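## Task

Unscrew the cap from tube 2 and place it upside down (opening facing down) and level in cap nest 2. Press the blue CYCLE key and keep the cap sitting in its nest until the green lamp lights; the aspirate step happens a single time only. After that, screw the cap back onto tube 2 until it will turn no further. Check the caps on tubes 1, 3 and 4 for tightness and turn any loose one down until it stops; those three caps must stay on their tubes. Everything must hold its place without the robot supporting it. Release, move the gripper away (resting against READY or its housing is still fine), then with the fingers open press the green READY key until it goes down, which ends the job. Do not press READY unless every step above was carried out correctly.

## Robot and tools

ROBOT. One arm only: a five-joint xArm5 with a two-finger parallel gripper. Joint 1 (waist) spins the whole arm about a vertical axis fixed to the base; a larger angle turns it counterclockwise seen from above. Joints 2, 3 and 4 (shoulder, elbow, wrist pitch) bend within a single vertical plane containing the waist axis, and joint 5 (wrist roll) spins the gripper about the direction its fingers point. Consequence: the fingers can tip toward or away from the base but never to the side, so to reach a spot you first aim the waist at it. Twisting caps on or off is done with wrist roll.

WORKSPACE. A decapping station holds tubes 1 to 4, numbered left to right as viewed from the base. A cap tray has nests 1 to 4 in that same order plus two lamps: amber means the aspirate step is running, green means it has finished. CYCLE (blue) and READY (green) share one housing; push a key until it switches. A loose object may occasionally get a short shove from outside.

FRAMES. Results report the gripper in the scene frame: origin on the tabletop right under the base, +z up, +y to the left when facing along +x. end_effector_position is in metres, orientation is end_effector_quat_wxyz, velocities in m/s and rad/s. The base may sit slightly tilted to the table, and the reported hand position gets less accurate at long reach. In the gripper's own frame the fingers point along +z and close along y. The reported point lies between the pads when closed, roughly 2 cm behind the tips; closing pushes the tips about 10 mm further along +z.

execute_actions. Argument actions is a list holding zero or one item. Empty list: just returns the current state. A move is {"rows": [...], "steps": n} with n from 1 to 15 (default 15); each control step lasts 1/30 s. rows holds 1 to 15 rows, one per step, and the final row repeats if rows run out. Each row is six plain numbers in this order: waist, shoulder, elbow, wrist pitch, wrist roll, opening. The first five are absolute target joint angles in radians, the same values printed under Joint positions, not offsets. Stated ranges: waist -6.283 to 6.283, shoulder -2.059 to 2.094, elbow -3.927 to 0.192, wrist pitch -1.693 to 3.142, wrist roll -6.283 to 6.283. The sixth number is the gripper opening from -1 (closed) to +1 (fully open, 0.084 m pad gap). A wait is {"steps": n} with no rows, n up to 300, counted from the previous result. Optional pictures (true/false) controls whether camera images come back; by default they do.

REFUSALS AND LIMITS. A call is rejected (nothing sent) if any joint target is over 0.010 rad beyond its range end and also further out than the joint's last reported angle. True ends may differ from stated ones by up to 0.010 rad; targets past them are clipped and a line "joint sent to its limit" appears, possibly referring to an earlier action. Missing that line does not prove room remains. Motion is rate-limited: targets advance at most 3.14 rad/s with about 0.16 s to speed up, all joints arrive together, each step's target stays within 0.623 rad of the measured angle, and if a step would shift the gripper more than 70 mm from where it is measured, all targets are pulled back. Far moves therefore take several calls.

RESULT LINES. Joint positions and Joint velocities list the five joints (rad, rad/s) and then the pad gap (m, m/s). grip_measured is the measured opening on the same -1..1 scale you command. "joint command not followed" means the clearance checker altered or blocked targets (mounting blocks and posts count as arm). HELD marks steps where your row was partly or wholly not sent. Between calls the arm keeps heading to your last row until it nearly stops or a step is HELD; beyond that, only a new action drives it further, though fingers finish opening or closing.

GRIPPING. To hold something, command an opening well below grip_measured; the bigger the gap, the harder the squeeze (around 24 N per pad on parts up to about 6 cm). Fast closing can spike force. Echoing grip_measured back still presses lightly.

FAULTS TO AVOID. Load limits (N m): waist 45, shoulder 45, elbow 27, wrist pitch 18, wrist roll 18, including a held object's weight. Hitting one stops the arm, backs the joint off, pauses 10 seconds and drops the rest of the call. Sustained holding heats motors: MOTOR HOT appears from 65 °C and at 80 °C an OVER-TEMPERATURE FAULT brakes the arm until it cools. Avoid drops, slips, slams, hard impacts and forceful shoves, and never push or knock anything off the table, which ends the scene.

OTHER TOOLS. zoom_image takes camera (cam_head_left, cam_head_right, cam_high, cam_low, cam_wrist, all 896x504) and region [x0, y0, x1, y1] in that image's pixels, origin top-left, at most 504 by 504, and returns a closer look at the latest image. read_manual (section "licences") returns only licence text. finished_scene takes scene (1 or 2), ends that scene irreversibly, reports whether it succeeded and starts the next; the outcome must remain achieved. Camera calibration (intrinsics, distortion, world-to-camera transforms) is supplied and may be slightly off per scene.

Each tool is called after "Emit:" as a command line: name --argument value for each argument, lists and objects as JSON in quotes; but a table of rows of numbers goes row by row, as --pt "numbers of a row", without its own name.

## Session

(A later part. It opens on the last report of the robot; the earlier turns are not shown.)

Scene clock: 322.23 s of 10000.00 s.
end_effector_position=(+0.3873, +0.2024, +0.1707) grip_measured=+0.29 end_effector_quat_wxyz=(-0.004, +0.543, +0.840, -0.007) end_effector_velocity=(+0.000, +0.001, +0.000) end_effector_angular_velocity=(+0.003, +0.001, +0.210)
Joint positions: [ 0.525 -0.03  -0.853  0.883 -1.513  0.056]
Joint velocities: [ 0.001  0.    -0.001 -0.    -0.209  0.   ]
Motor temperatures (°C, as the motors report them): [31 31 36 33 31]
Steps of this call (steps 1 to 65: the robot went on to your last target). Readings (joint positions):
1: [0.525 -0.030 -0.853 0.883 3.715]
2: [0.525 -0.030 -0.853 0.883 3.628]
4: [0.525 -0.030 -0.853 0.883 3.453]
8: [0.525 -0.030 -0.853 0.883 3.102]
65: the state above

Emit:
execute_actions --actions '[{"rows":[[0.525,0.055,-0.836,0.781,-1.45,0.3],[0.525,0.055,-0.836,0.781,-1.45,0.3],[0.525,0.055,-0.836,0.781,-1.45,0.3],[0.525,0.055,-0.836,0.781,-1.45,0.3],[0.525,0.055,-0.836,0.781,-1.45,0.3],[0.525,0.055,-0.836,0.781,-1.45,0.3],[0.525,0.055,-0.836,0.781,-1.45,0.3],[0.525,0.055,-0.836,0.781,-1.45,0.3],[0.525,0.055,-0.836,0.781,-1.45,0.3],[0.525,0.055,-0.836,0.781,-1.45,-0.8]],"steps":15}]' --pictures false

Emit:
execute_actions --actions '[{"rows":[[0.525,0.056,-0.836,0.78,-1.45,-0.8],[0.525,0.056,-0.836,0.78,-1.45,-0.8],[0.525,0.057,-0.836,0.779,1.7,-0.8]],"steps":15}]' --pictures false

Emit:
execute_actions --actions '[{"rows":[[0.525,0.06,-0.836,0.776,1.7,-0.8]],"steps":15}]' --pictures false

Emit:
execute_actions --actions '[{"rows":[[0.525,0.063,-0.836,0.773,4.8,-0.8]],"steps":15}]' --pictures false

Emit:
execute_actions --actions '[{"rows":[[0.525,0.066,-0.836,0.77,4.8,-0.8]],"steps":15}]' --pictures false

Emit:
execute_actions --actions '[{"rows":[[0.525,0.066,-0.836,0.77,4.8,-0.8]],"steps":15}]'

Emit:
zoom_image --camera "cam_low" --region '[450,190,540,250]'

Scene clock: 333.30 s of 10000.00 s.
end_effector_position=(+0.3928, +0.2053, +0.1356) grip_measured=-0.25 end_effector_quat_wxyz=(-0.004, +0.568, +0.823, -0.006) end_effector_velocity=(-0.000, +0.000, -0.001) end_effector_angular_velocity=(+0.000, -0.001, -0.008)
Joint positions: [ 0.525  0.053 -0.837  0.782 -1.451  0.033]
Joint velocities: [ 0.001  0.     0.003 -0.004  0.008 -0.   ]
Motor temperatures (°C, as the motors report them): [31 31 37 33 31]
Steps of this call (steps 1 to 30: the robot went on to your last target; steps 31 to 317: nothing new was sent; steps 318 to 332: all 15 steps of this action). Readings (joint positions):
318: [0.525 -0.030 -0.853 0.883 -1.530]
319: [0.525 -0.028 -0.853 0.879 -1.527]
321: [0.525 -0.004 -0.850 0.847 -1.502]
325: [0.525 0.046 -0.835 0.796 -1.461]
332: the state above

Scene clock: 333.80 s of 10000.00 s.
end_effector_position=(+0.3939, +0.2052, +0.1349) grip_measured=-0.25 end_effector_quat_wxyz=(-0.001, +0.837, +0.547, -0.006) end_effector_velocity=(+0.002, -0.003, -0.002) end_effector_angular_velocity=(-0.029, -0.015, -2.625)
Joint positions: [ 0.524  0.056 -0.838  0.778 -0.678  0.033]
Joint velocities: [-0.008  0.006  0.    -0.007  2.618  0.   ]
Motor temperatures (°C, as the motors report them): [31 31 37 33 31]
Steps of this call (steps 1 to 15: all 15 steps of this action). Readings (joint positions):
1: [0.525 0.053 -0.837 0.782 -1.451]
2: [0.525 0.054 -0.837 0.782 -1.450]
4: [0.525 0.054 -0.837 0.782 -1.446]
8: [0.525 0.055 -0.837 0.780 -1.292]
15: the state above

Scene clock: 334.30 s of 10000.00 s.
end_effector_position=(+0.3921, +0.2041, +0.1316) grip_measured=-0.25 end_effector_quat_wxyz=(+0.005, +0.997, -0.078, -0.008) end_effector_velocity=(-0.014, +0.005, -0.010) end_effector_angular_velocity=(-0.060, +0.006, -2.590)
Joint positions: [ 0.523  0.061 -0.834  0.777  0.635  0.033]
Joint velocities: [ 0.025  0.009  0.016  0.007  2.616 -0.   ]
Motor temperatures (°C, as the motors report them): [31 31 37 33 31]
Steps of this call (steps 1 to 15: all 15 steps of this action). Readings (joint positions):
1: [0.524 0.056 -0.838 0.778 -0.590]
2: [0.523 0.057 -0.838 0.778 -0.503]
4: [0.523 0.057 -0.838 0.777 -0.328]
8: [0.522 0.058 -0.837 0.776 0.022]
15: the state above

Scene clock: 334.80 s of 10000.00 s.
end_effector_position=(+0.3926, +0.2058, +0.1309) grip_measured=-0.25 end_effector_quat_wxyz=(+0.008, +0.743, -0.669, -0.003) end_effector_velocity=(+0.006, +0.001, +0.000) end_effector_angular_velocity=(-0.034, -0.032, -2.618)
Joint positions: [ 0.526  0.064 -0.835  0.772  1.949  0.033]
Joint velocities: [-0.005  0.007 -0.006 -0.015  2.613 -0.   ]
Motor temperatures (°C, as the motors report them): [31 31 37 33 31]
Steps of this call (steps 1 to 15: all 15 steps of this action). Readings (joint positions):
1: [0.524 0.061 -0.834 0.777 0.723]
2: [0.525 0.061 -0.833 0.777 0.811]
4: [0.526 0.062 -0.833 0.777 0.986]
8: [0.527 0.063 -0.834 0.775 1.336]
15: the state above

Scene clock: 335.30 s of 10000.00 s.
end_effector_position=(+0.3940, +0.2047, +0.1309) grip_measured=-0.25 end_effector_quat_wxyz=(-0.007, -0.178, +0.984, -0.002) end_effector_velocity=(-0.001, -0.003, +0.001) end_effector_angular_velocity=(-0.039, -0.012, -2.618)
Joint positions: [ 0.523  0.065 -0.836  0.77   3.263  0.033]
Joint velocities: [-0.006 -0.006  0.002  0.01   2.612 -0.   ]
Motor temperatures (°C, as the motors report them): [31 31 37 33 31]
Steps of this call (steps 1 to 15: all 15 steps of this action). Readings (joint positions):
1: [0.526 0.065 -0.836 0.772 2.037]
2: [0.526 0.065 -0.836 0.771 2.124]
4: [0.526 0.065 -0.836 0.771 2.299]
8: [0.524 0.066 -0.837 0.769 2.650]
15: the state above

Scene clock: 335.80 s of 10000.00 s.
end_effector_position=(+0.3917, +0.2064, +0.1297) grip_measured=-0.25 end_effector_quat_wxyz=(-0.006, +0.450, +0.893, -0.008) end_effector_velocity=(+0.008, +0.002, +0.005) end_effector_angular_velocity=(-0.027, -0.037, -2.170)
Joint positions: [ 0.528  0.067 -0.834  0.771  4.561  0.033]
Joint velocities: [-0.005  0.    -0.011 -0.011  2.166 -0.001]
Motor temperatures (°C, as the motors report them): [31 31 37 33 31]
Steps of this call (steps 1 to 15: all 15 steps of this action). Readings (joint positions):
1: [0.522 0.065 -0.836 0.771 3.350]
2: [0.522 0.065 -0.836 0.771 3.438]
4: [0.523 0.064 -0.835 0.773 3.613]
8: [0.526 0.065 -0.833 0.774 3.963]
15: the state above
camera_calibration (this result's frames):
cam_wrist: T_world_to_cam=[[0.817353, 0.575346, -0.0301888, -0.403246], [0.575288, -0.817871, -0.0114618, 0.0143229], [-0.0312851, -0.00799889, -0.999478, 0.273095], [0, 0, 0, 1]] pos_world=[0.329898, 0.245905, 0.260943]

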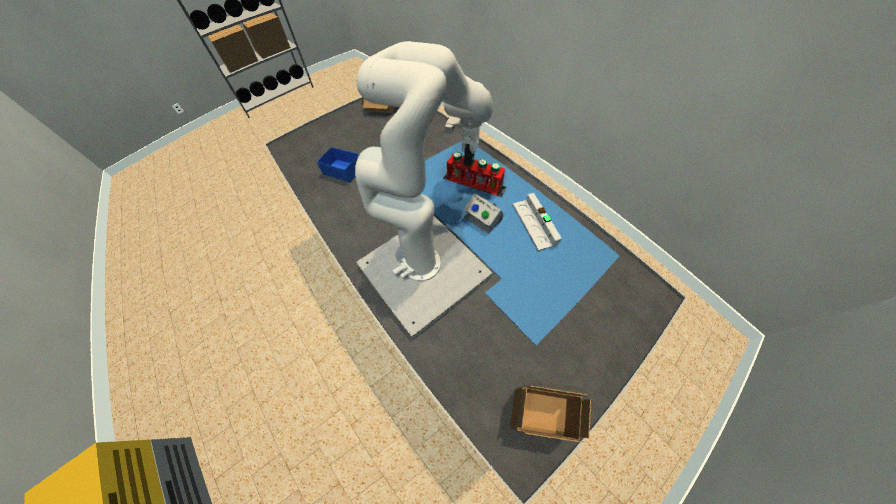

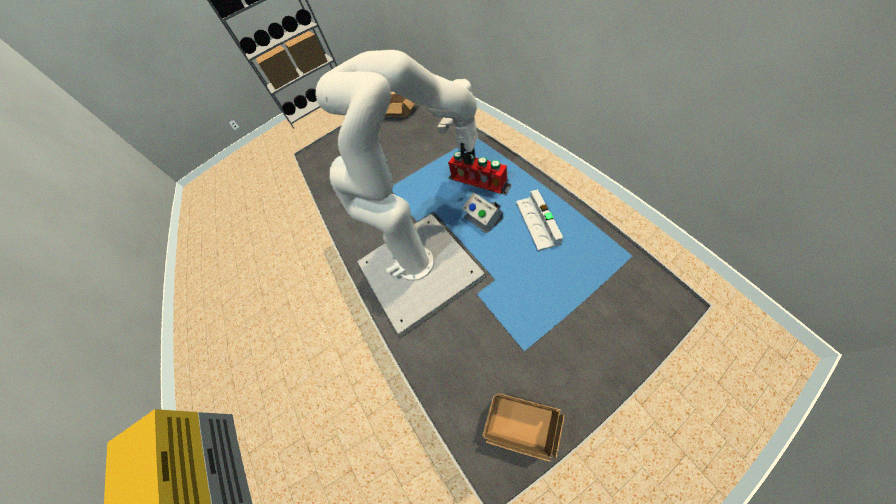

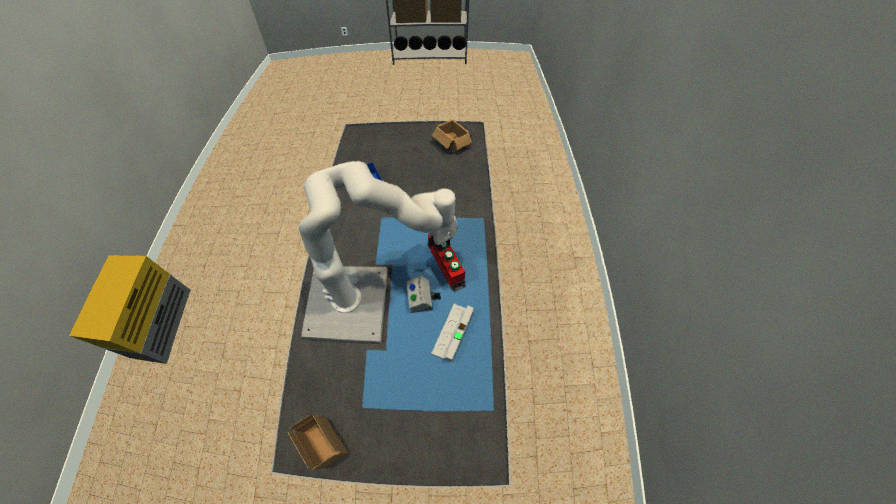

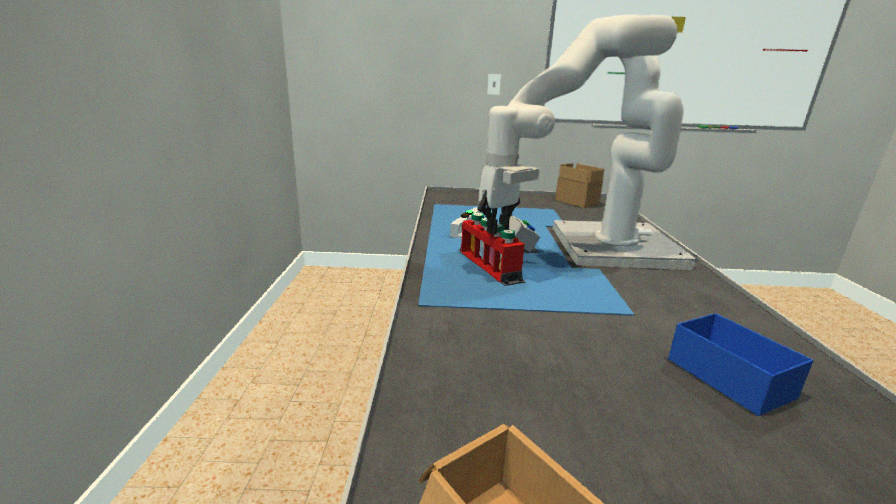

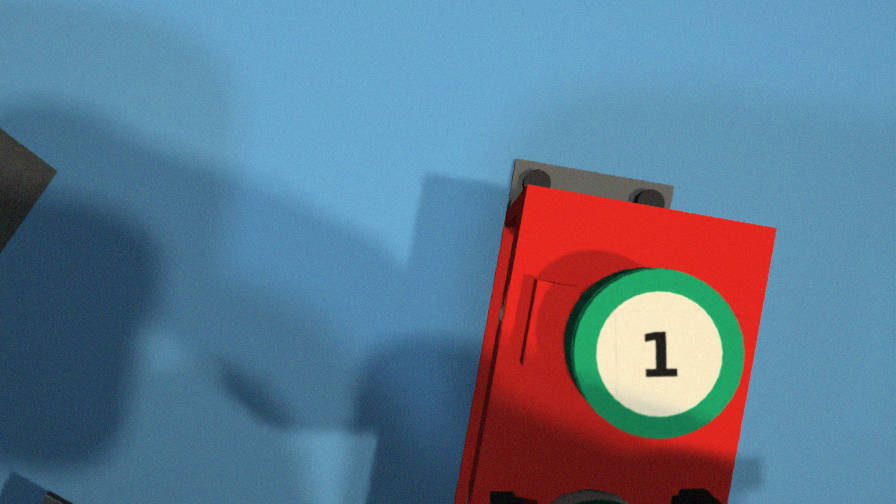

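Region (450, 190, 540, 250) of cam_low's 896x504 image, scaled by 5.600, with more detail than that image has.

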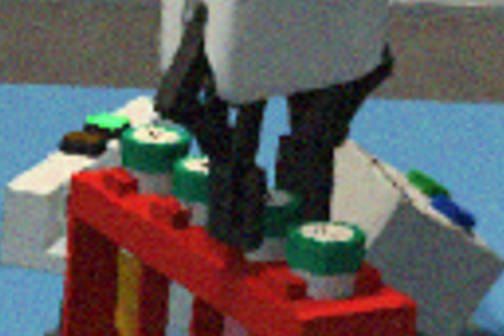

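Emit:
execute_actions --actions '[{"rows":[[0.525,0.058,-0.836,0.778,4.8,0.3],[0.525,0.058,-0.836,0.778,4.8,0.3],[0.525,0.058,-0.836,0.778,4.8,0.3],[0.525,0.058,-0.836,0.778,4.8,0.3],[0.525,0.058,-0.836,0.778,4.8,0.3],[0.525,0.058,-0.836,0.778,4.8,0.3],[0.525,-0.03,-0.853,0.883,4.4,0.3]],"steps":15}]'

Emit:
zoom_image --camera "cam_low" --region '[450,190,540,250]'

Scene clock: 339.97 s of 10000.00 s.
end_effector_position=(+0.3902, +0.2038, +0.1646) grip_measured=+0.29 end_effector_quat_wxyz=(-0.003, +0.419, +0.908, -0.004) end_effector_velocity=(-0.007, -0.002, +0.125) end_effector_angular_velocity=(+0.035, -0.041, +1.131)
Joint positions: [ 0.525 -0.013 -0.852  0.859  4.488  0.056]
Joint velocities: [ 0.003 -0.274 -0.07   0.292 -1.129  0.   ]
Motor temperatures (°C, as the motors report them): [31 31 37 33 31]
Steps of this call (steps 1 to 30: the robot went on to your last target; steps 31 to 110: nothing new was sent; steps 111 to 125: all 15 steps of this action). Readings (joint positions):
111: [0.525 0.066 -0.836 0.770 4.800]
112: [0.525 0.065 -0.836 0.771 4.800]
114: [0.523 0.060 -0.842 0.771 4.800]
118: [0.524 0.056 -0.841 0.776 4.796]
125: the state above
camera_calibration (this result's frames):
cam_wrist: T_world_to_cam=[[0.775687, 0.630755, -0.0213854, -0.395946], [0.630679, -0.775966, -0.0110131, -0.0167269], [-0.0235409, -0.00494459, -0.999711, 0.304275], [0, 0, 0, 1]] pos_world=[0.324842, 0.23827, 0.295535]

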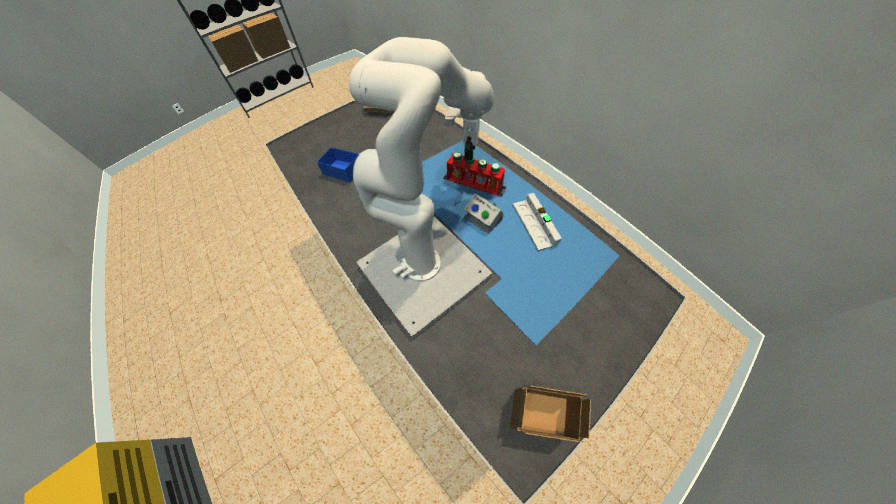

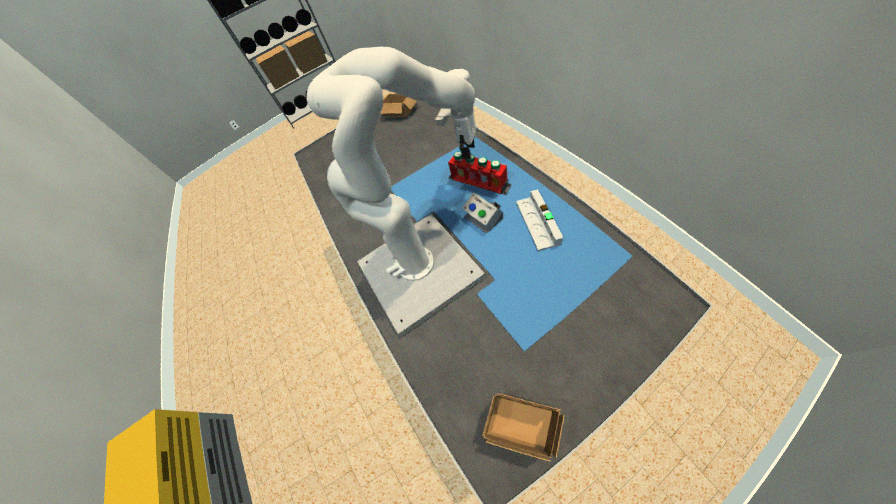

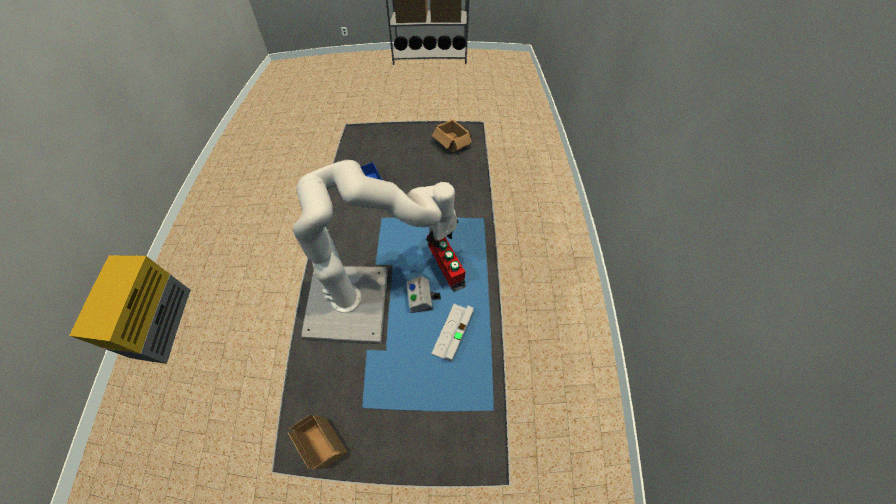

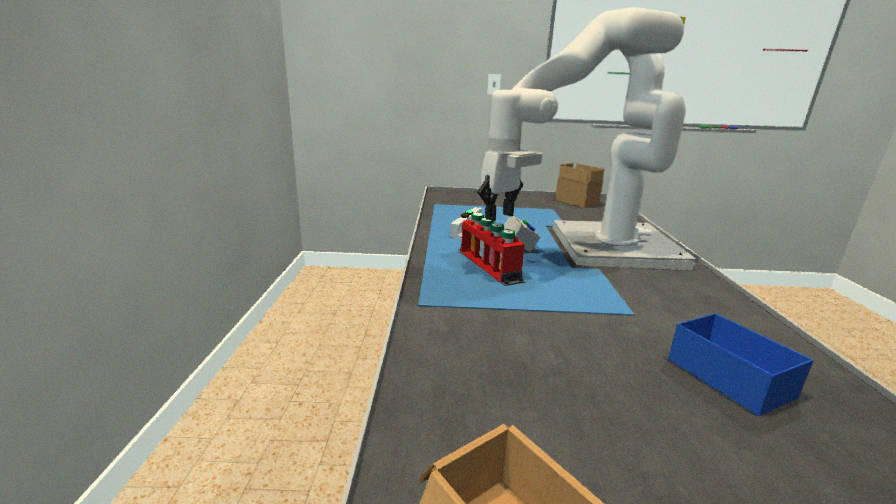

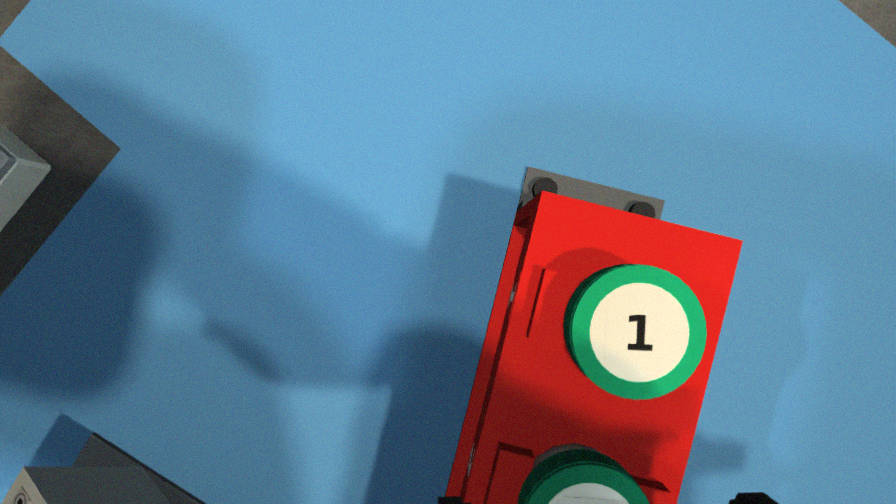

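Region (450, 190, 540, 250) of cam_low's 896x504 image, scaled by 5.600, with more detail than that image has.

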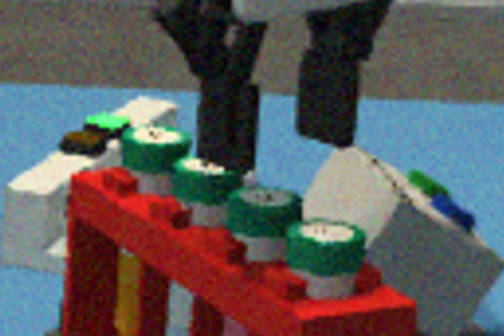

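Emit:
execute_actions --actions '[{"rows":[[0.525,0.062,-0.836,0.774,4.4,0.3],[0.525,0.062,-0.836,0.774,4.4,0.3],[0.525,0.062,-0.836,0.774,4.4,0.3],[0.525,0.062,-0.836,0.774,4.4,0.3],[0.525,0.062,-0.836,0.774,4.4,0.3],[0.525,0.062,-0.836,0.774,4.4,0.3],[0.525,0.062,-0.836,0.774,4.4,0.3],[0.525,0.062,-0.836,0.774,4.4,0.3],[0.525,0.062,-0.836,0.774,4.4,-0.8]],"steps":15}]' --pictures false

Emit:
execute_actions --actions '[{"rows":[[0.525,0.063,-0.836,0.773,6.2,-0.8]],"steps":15}]' --pictures false

Emit:
execute_actions --actions '[{"rows":[[0.525,0.063,-0.836,0.773,6.2,-0.8]],"steps":12}]' --pictures false

Emit:
execute_actions --actions '[{"rows":[[0.525,0.058,-0.836,0.778,6.2,0.0],[0.525,0.058,-0.836,0.778,6.2,0.0],[0.525,0.058,-0.836,0.778,6.2,0.0],[0.525,0.058,-0.836,0.778,6.2,0.0],[0.525,0.058,-0.836,0.778,6.2,0.0],[0.525,-0.06,-0.853,0.913,6.2,0.0]],"steps":15}]' --pictures false

Emit:
execute_actions --actions '[{"rows":[[0.47,-0.1,-0.853,0.953,4.8,0.3]],"steps":15}]' --pictures false

Emit:
execute_actions --actions '[{"rows":[[0.47,-0.1,-0.853,0.953,4.8,0.3]],"steps":10}]'

Scene clock: 349.40 s of 10000.00 s.
end_effector_position=(+0.3924, +0.2048, +0.1326) grip_measured=-0.25 end_effector_quat_wxyz=(-0.006, +0.379, +0.925, -0.007) end_effector_velocity=(+0.001, +0.001, -0.000) end_effector_angular_velocity=(+0.001, -0.003, -0.001)
Joint positions: [ 0.525  0.06  -0.835  0.778  4.4    0.033]
Joint velocities: [ 0.001  0.002 -0.002 -0.004  0.002 -0.   ]
Motor temperatures (°C, as the motors report them): [31 31 37 33 31]
Steps of this call (steps 1 to 30: the robot went on to your last target; steps 31 to 268: nothing new was sent; steps 269 to 283: all 15 steps of this action). Readings (joint positions):
269: [0.525 -0.030 -0.853 0.883 4.400]
270: [0.525 -0.028 -0.853 0.879 4.400]
272: [0.525 -0.003 -0.851 0.846 4.400]
276: [0.525 0.052 -0.835 0.791 4.400]
283: the state above

Scene clock: 349.90 s of 10000.00 s.
end_effector_position=(+0.3937, +0.2061, +0.1320) grip_measured=-0.25 end_effector_quat_wxyz=(-0.002, +0.759, +0.651, -0.007) end_effector_velocity=(+0.006, +0.001, +0.006) end_effector_angular_velocity=(-0.024, -0.030, -2.616)
Joint positions: [ 0.526  0.063 -0.837  0.771  5.347  0.033]
Joint velocities: [-0.004 -0.005 -0.01  -0.003  2.612  0.001]
Motor temperatures (°C, as the motors report them): [31 31 37 33 31]
Steps of this call (steps 1 to 15: all 15 steps of this action). Readings (joint positions):
1: [0.525 0.060 -0.835 0.777 4.400]
2: [0.525 0.060 -0.835 0.777 4.404]
4: [0.524 0.061 -0.835 0.776 4.447]
8: [0.525 0.063 -0.835 0.773 4.724]
15: the state above

Scene clock: 350.30 s of 10000.00 s.
end_effector_position=(+0.3948, +0.2051, +0.1329) grip_measured=-0.25 end_effector_quat_wxyz=(+0.001, +0.955, +0.295, -0.006) end_effector_velocity=(-0.003, -0.002, -0.001) end_effector_angular_velocity=(-0.008, +0.004, -0.455)
Joint positions: [ 0.523  0.062 -0.838  0.772  6.163  0.033]
Joint velocities: [-0.001 -0.003  0.005  0.005  0.454  0.   ]
Motor temperatures (°C, as the motors report them): [31 31 37 33 31]
Steps of this call (steps 1 to 12: all 12 steps of this action). Readings (joint positions):
1: [0.526 0.063 -0.837 0.771 5.434]
2: [0.525 0.063 -0.838 0.771 5.522]
4: [0.525 0.063 -0.838 0.771 5.697]
8: [0.523 0.062 -0.839 0.771 6.016]
12: the state above

Scene clock: 350.80 s of 10000.00 s.
end_effector_position=(+0.3853, +0.2024, +0.1802) grip_measured=-0.01 end_effector_quat_wxyz=(+0.001, +0.960, +0.280, -0.005) end_effector_velocity=(-0.030, -0.022, +0.004) end_effector_angular_velocity=(-0.045, +0.086, -0.015)
Joint positions: [ 0.527 -0.055 -0.854  0.904  6.2    0.044]
Joint velocities: [-0.014 -0.058  0.031  0.124  0.001  0.   ]
Motor temperatures (°C, as the motors report them): [31 31 37 33 31]
Steps of this call (steps 1 to 15: all 15 steps of this action). Readings (joint positions):
1: [0.523 0.062 -0.838 0.772 6.176]
2: [0.523 0.062 -0.838 0.772 6.184]
4: [0.525 0.060 -0.835 0.776 6.193]
8: [0.523 0.048 -0.834 0.797 6.199]
15: the state above

Scene clock: 351.30 s of 10000.00 s.
end_effector_position=(+0.3890, +0.1780, +0.1950) grip_measured=+0.29 end_effector_quat_wxyz=(-0.002, +0.745, +0.667, -0.008) end_effector_velocity=(-0.001, -0.012, +0.004) end_effector_angular_velocity=(+0.032, +0.028, +2.584)
Joint positions: [ 0.472 -0.098 -0.853  0.951  5.253  0.056]
Joint velocities: [-0.024 -0.017  0.005  0.023 -2.608  0.   ]
Motor temperatures (°C, as the motors report them): [31 31 37 33 31]
Steps of this call (steps 1 to 15: all 15 steps of this action). Readings (joint positions):
1: [0.527 -0.056 -0.853 0.907 6.200]
2: [0.526 -0.057 -0.852 0.910 6.196]
4: [0.522 -0.061 -0.851 0.915 6.153]
8: [0.498 -0.079 -0.853 0.933 5.875]
15: the state above

Scene clock: 351.63 s of 10000.00 s.
end_effector_position=(+0.3891, +0.1770, +0.1956) grip_measured=+0.29 end_effector_quat_wxyz=(-0.004, +0.583, +0.813, -0.007) end_effector_velocity=(+0.000, -0.001, +0.000) end_effector_angular_velocity=(+0.002, +0.001, +0.151)
Joint positions: [ 0.47  -0.1   -0.853  0.953  4.813  0.056]
Joint velocities: [-0.002 -0.    -0.     0.001 -0.153  0.   ]
Motor temperatures (°C, as the motors report them): [31 31 37 33 31]
Steps of this call (steps 1 to 10: all 10 steps of this action). Readings (joint positions):
1: [0.472 -0.099 -0.853 0.952 5.166]
2: [0.471 -0.099 -0.853 0.952 5.085]
4: [0.471 -0.099 -0.853 0.953 4.949]
8: [0.470 -0.100 -0.853 0.953 4.829]
10: the state above
camera_calibration (this result's frames):
cam_wrist: T_world_to_cam=[[0.953961, 0.29868, -0.0273816, -0.386967], [0.298625, -0.954351, -0.00617338, 0.123394], [-0.0279755, -0.00228764, -0.999606, 0.336281], [0, 0, 0, 1]] pos_world=[0.34171, 0.234109, 0.326315]

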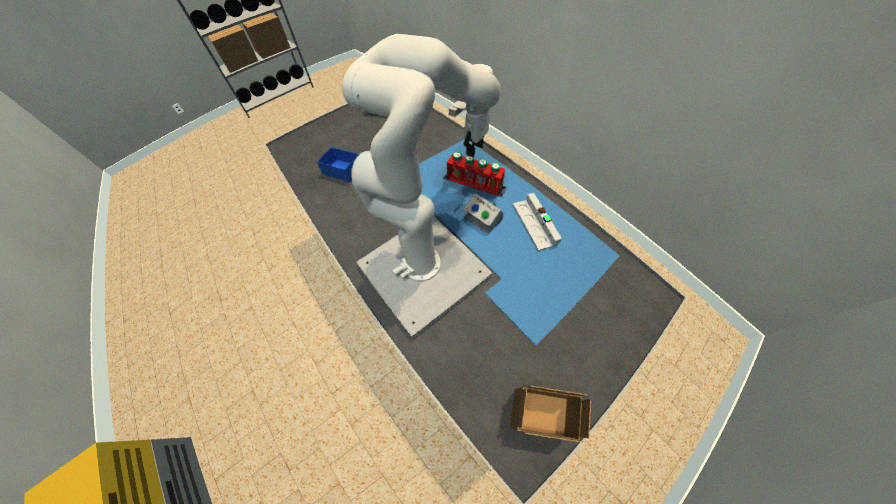

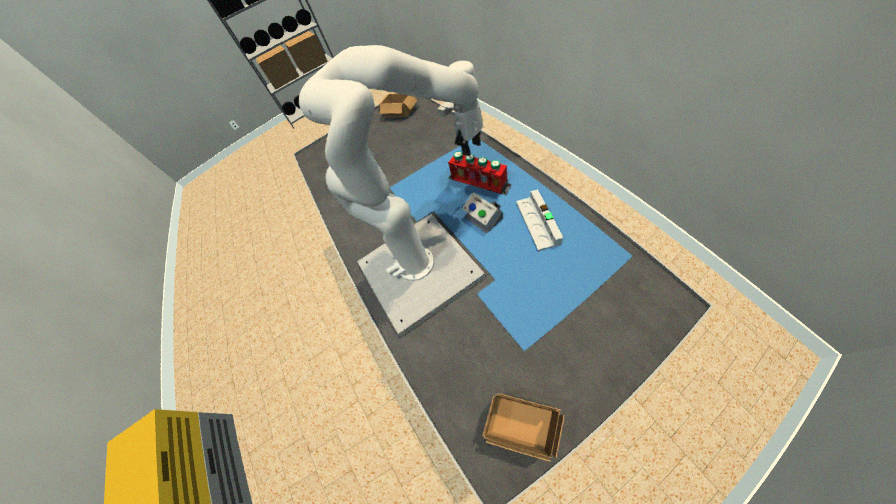

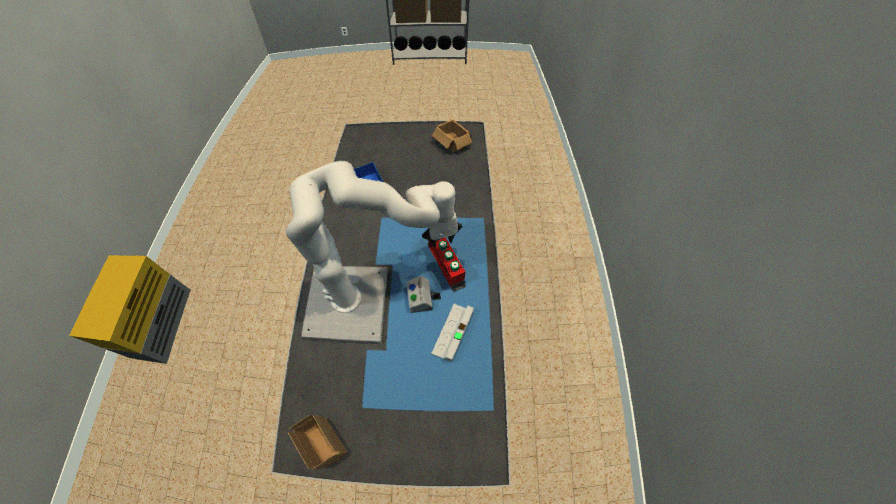

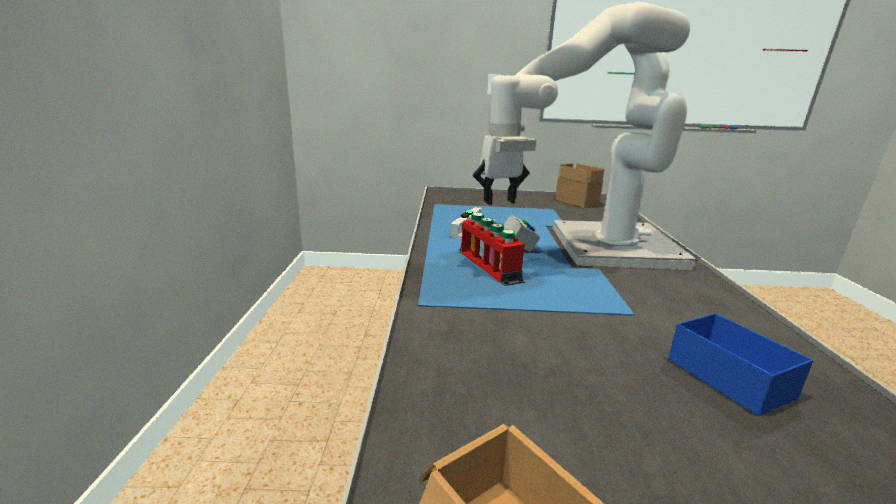

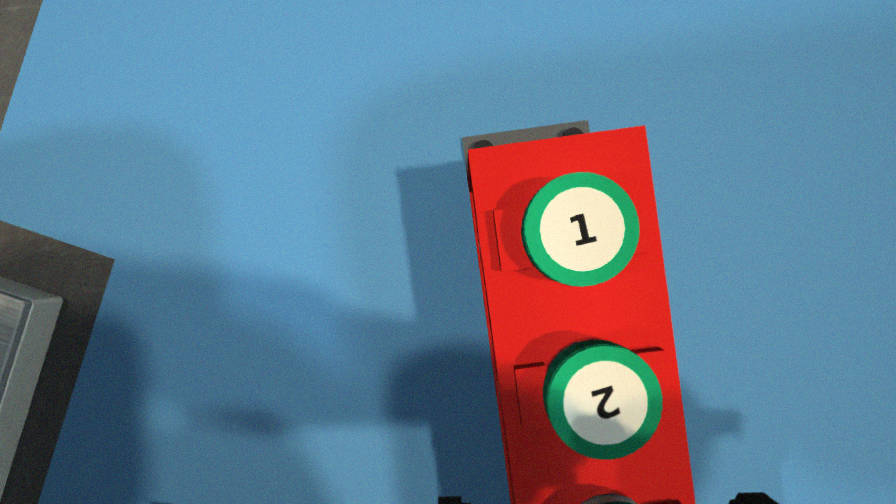

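Emit:
execute_actions --actions '[{"rows":[[0.525,0.02,-0.84,0.82,4.4,0.3],[0.525,0.02,-0.84,0.82,4.4,0.3],[0.525,0.02,-0.84,0.82,4.4,0.3],[0.525,0.02,-0.84,0.82,4.4,0.3],[0.525,0.02,-0.84,0.82,4.4,0.3],[0.525,0.02,-0.84,0.82,4.4,0.3],[0.525,0.063,-0.836,0.773,4.4,0.3],[0.525,0.063,-0.836,0.773,4.4,0.3],[0.525,0.063,-0.836,0.773,4.4,0.3],[0.525,0.063,-0.836,0.773,4.4,0.3],[0.525,0.063,-0.836,0.773,4.4,0.3],[0.525,0.063,-0.836,0.773,4.4,0.3],[0.525,0.063,-0.836,0.773,4.4,-0.8]],"steps":15}]' --pictures false

Emit:
execute_actions --actions '[{"rows":[[0.525,0.063,-0.836,0.773,4.4,-0.8],[0.525,0.063,-0.836,0.773,4.4,-0.8],[0.525,0.063,-0.836,0.773,4.4,-0.8],[0.525,0.063,-0.836,0.773,5.3,-0.8]],"steps":15}]' --pictures false

Emit:
execute_actions --actions '[{"rows":[[0.525,0.06,-0.836,0.776,5.3,0.3],[0.525,0.06,-0.836,0.776,5.3,0.3],[0.525,0.06,-0.836,0.776,5.3,0.3],[0.525,0.06,-0.836,0.776,5.3,0.3],[0.525,0.06,-0.836,0.776,5.3,0.3],[0.525,-0.06,-0.853,0.913,5.3,0.3]],"steps":15}]' --pictures false

Emit:
execute_actions --actions '[{"rows":[[0.4,-0.1,-0.853,0.953,4.73,0.3]],"steps":15}]'

Scene clock: 363.00 s of 10000.00 s.
end_effector_position=(+0.3925, +0.2046, +0.1333) grip_measured=-0.09 end_effector_quat_wxyz=(-0.006, +0.382, +0.924, -0.007) end_effector_velocity=(+0.019, +0.013, -0.006) end_effector_angular_velocity=(+0.029, -0.053, +0.092)
Joint positions: [ 0.524  0.058 -0.836  0.78   4.407  0.04 ]
Joint velocities: [ 0.006  0.043 -0.019 -0.084 -0.086 -0.201]
Motor temperatures (°C, as the motors report them): [31 31 37 33 31]
Steps of this call (steps 1 to 30: the robot went on to your last target; steps 31 to 326: nothing new was sent; steps 327 to 341: all 15 steps of this action). Readings (joint positions):
327: [0.470 -0.100 -0.853 0.953 4.800]
328: [0.470 -0.099 -0.853 0.952 4.796]
330: [0.476 -0.088 -0.853 0.937 4.753]
334: [0.507 -0.017 -0.844 0.862 4.532]
341: the state above

Scene clock: 363.50 s of 10000.00 s.
end_effector_position=(+0.3931, +0.2059, +0.1314) grip_measured=-0.25 end_effector_quat_wxyz=(-0.003, +0.661, +0.750, -0.007) end_effector_velocity=(+0.004, +0.002, +0.004) end_effector_angular_velocity=(-0.025, -0.025, -2.176)
Joint positions: [ 0.526  0.064 -0.836  0.772  5.069  0.033]
Joint velocities: [-0.    -0.002 -0.007 -0.002  2.176 -0.002]
Motor temperatures (°C, as the motors report them): [31 31 37 33 31]
Steps of this call (steps 1 to 15: all 15 steps of this action). Readings (joint positions):
1: [0.524 0.059 -0.836 0.778 4.405]
2: [0.524 0.060 -0.836 0.778 4.403]
4: [0.524 0.060 -0.835 0.777 4.402]
8: [0.524 0.062 -0.835 0.775 4.493]
15: the state above

Scene clock: 364.00 s of 10000.00 s.
end_effector_position=(+0.3861, +0.2018, +0.1805) grip_measured=+0.29 end_effector_quat_wxyz=(-0.001, +0.743, +0.669, -0.004) end_effector_velocity=(-0.036, -0.018, +0.002) end_effector_angular_velocity=(-0.050, +0.095, -0.005)
Joint positions: [ 0.525 -0.055 -0.854  0.903  5.299  0.056]
Joint velocities: [ 0.001 -0.058  0.034  0.132  0.006  0.   ]
Motor temperatures (°C, as the motors report them): [31 31 37 33 31]
Steps of this call (steps 1 to 15: all 15 steps of this action). Readings (joint positions):
1: [0.526 0.064 -0.836 0.772 5.135]
2: [0.526 0.064 -0.836 0.772 5.188]
4: [0.525 0.062 -0.838 0.773 5.252]
8: [0.525 0.049 -0.837 0.792 5.291]
15: the state above

Scene clock: 364.50 s of 10000.00 s.
end_effector_position=(+0.4002, +0.1507, +0.1952) grip_measured=+0.29 end_effector_quat_wxyz=(-0.004, +0.583, +0.813, -0.007) end_effector_velocity=(+0.000, -0.011, +0.002) end_effector_angular_velocity=(-0.000, +0.008, +0.164)
Joint positions: [ 0.403 -0.099 -0.853  0.952  4.745  0.056]
Joint velocities: [-0.024 -0.01   0.004  0.014 -0.189 -0.   ]
Motor temperatures (°C, as the motors report them): [31 31 37 33 31]
Steps of this call (steps 1 to 15: all 15 steps of this action). Readings (joint positions):
1: [0.525 -0.056 -0.853 0.906 5.299]
2: [0.524 -0.057 -0.852 0.909 5.295]
4: [0.516 -0.061 -0.852 0.915 5.253]
8: [0.456 -0.081 -0.853 0.935 4.988]
15: the state above
camera_calibration (this result's frames):
cam_wrist: T_world_to_cam=[[0.953881, 0.29894, -0.0273305, -0.389696], [0.298884, -0.954269, -0.00619159, 0.0947874], [-0.0279315, -0.00226261, -0.999607, 0.3362], [0, 0, 0, 1]] pos_world=[0.352783, 0.207709, 0.326004]

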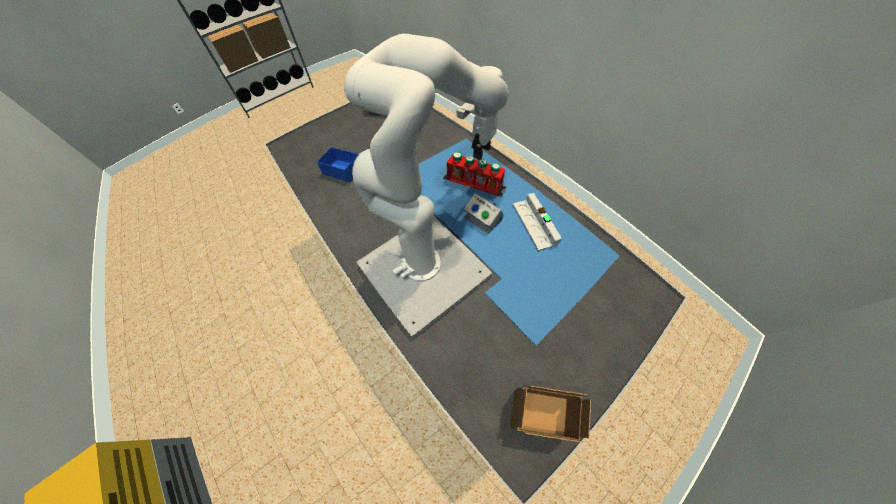

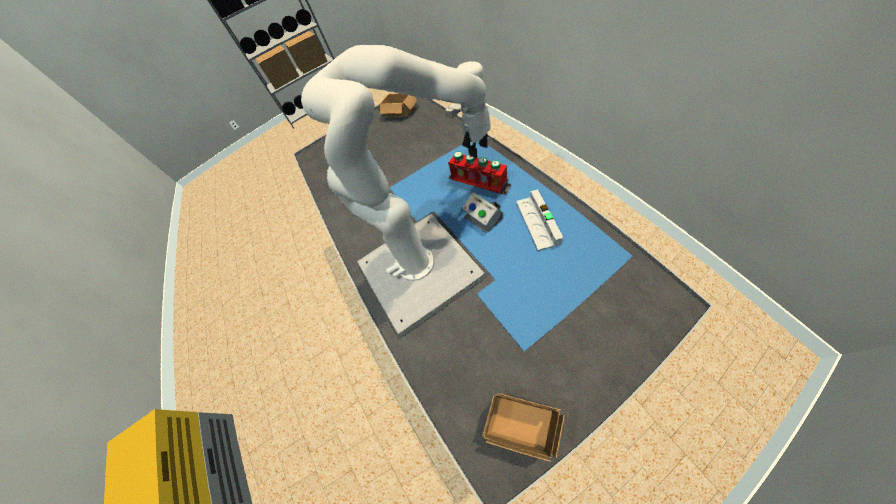

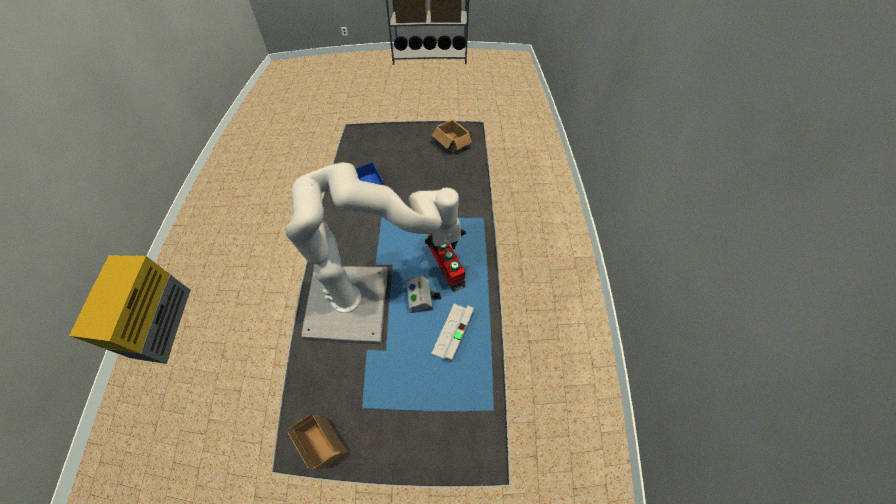

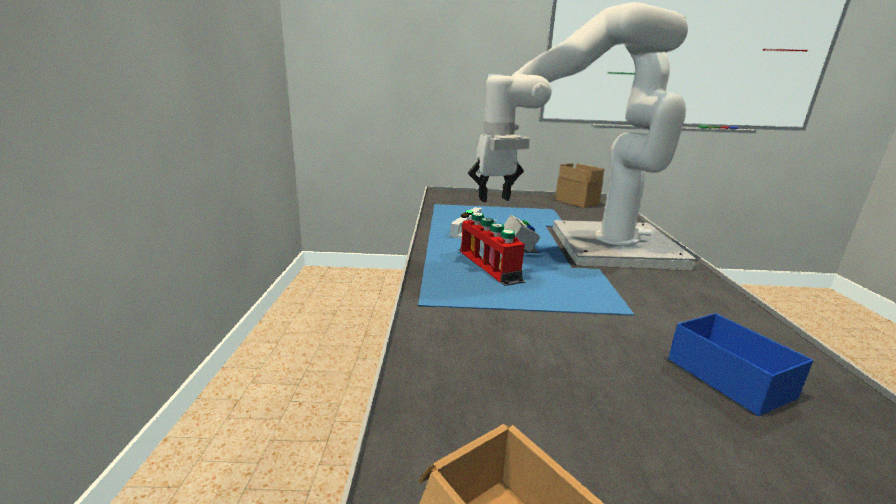

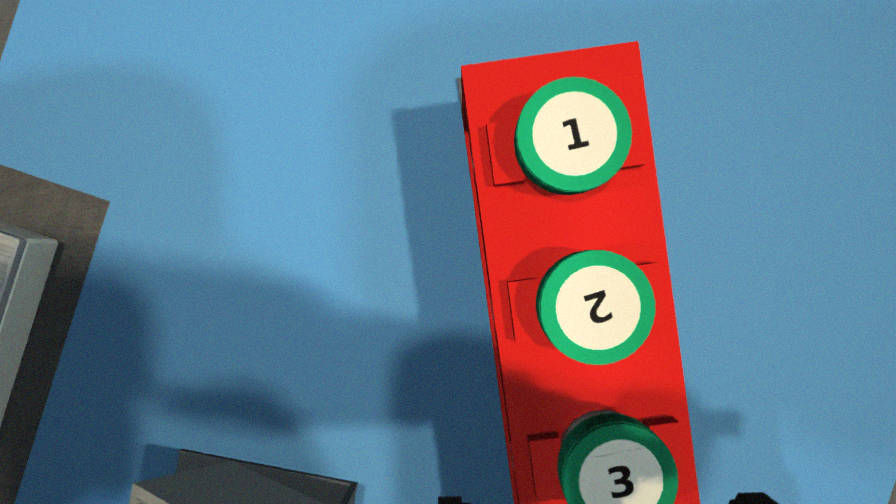

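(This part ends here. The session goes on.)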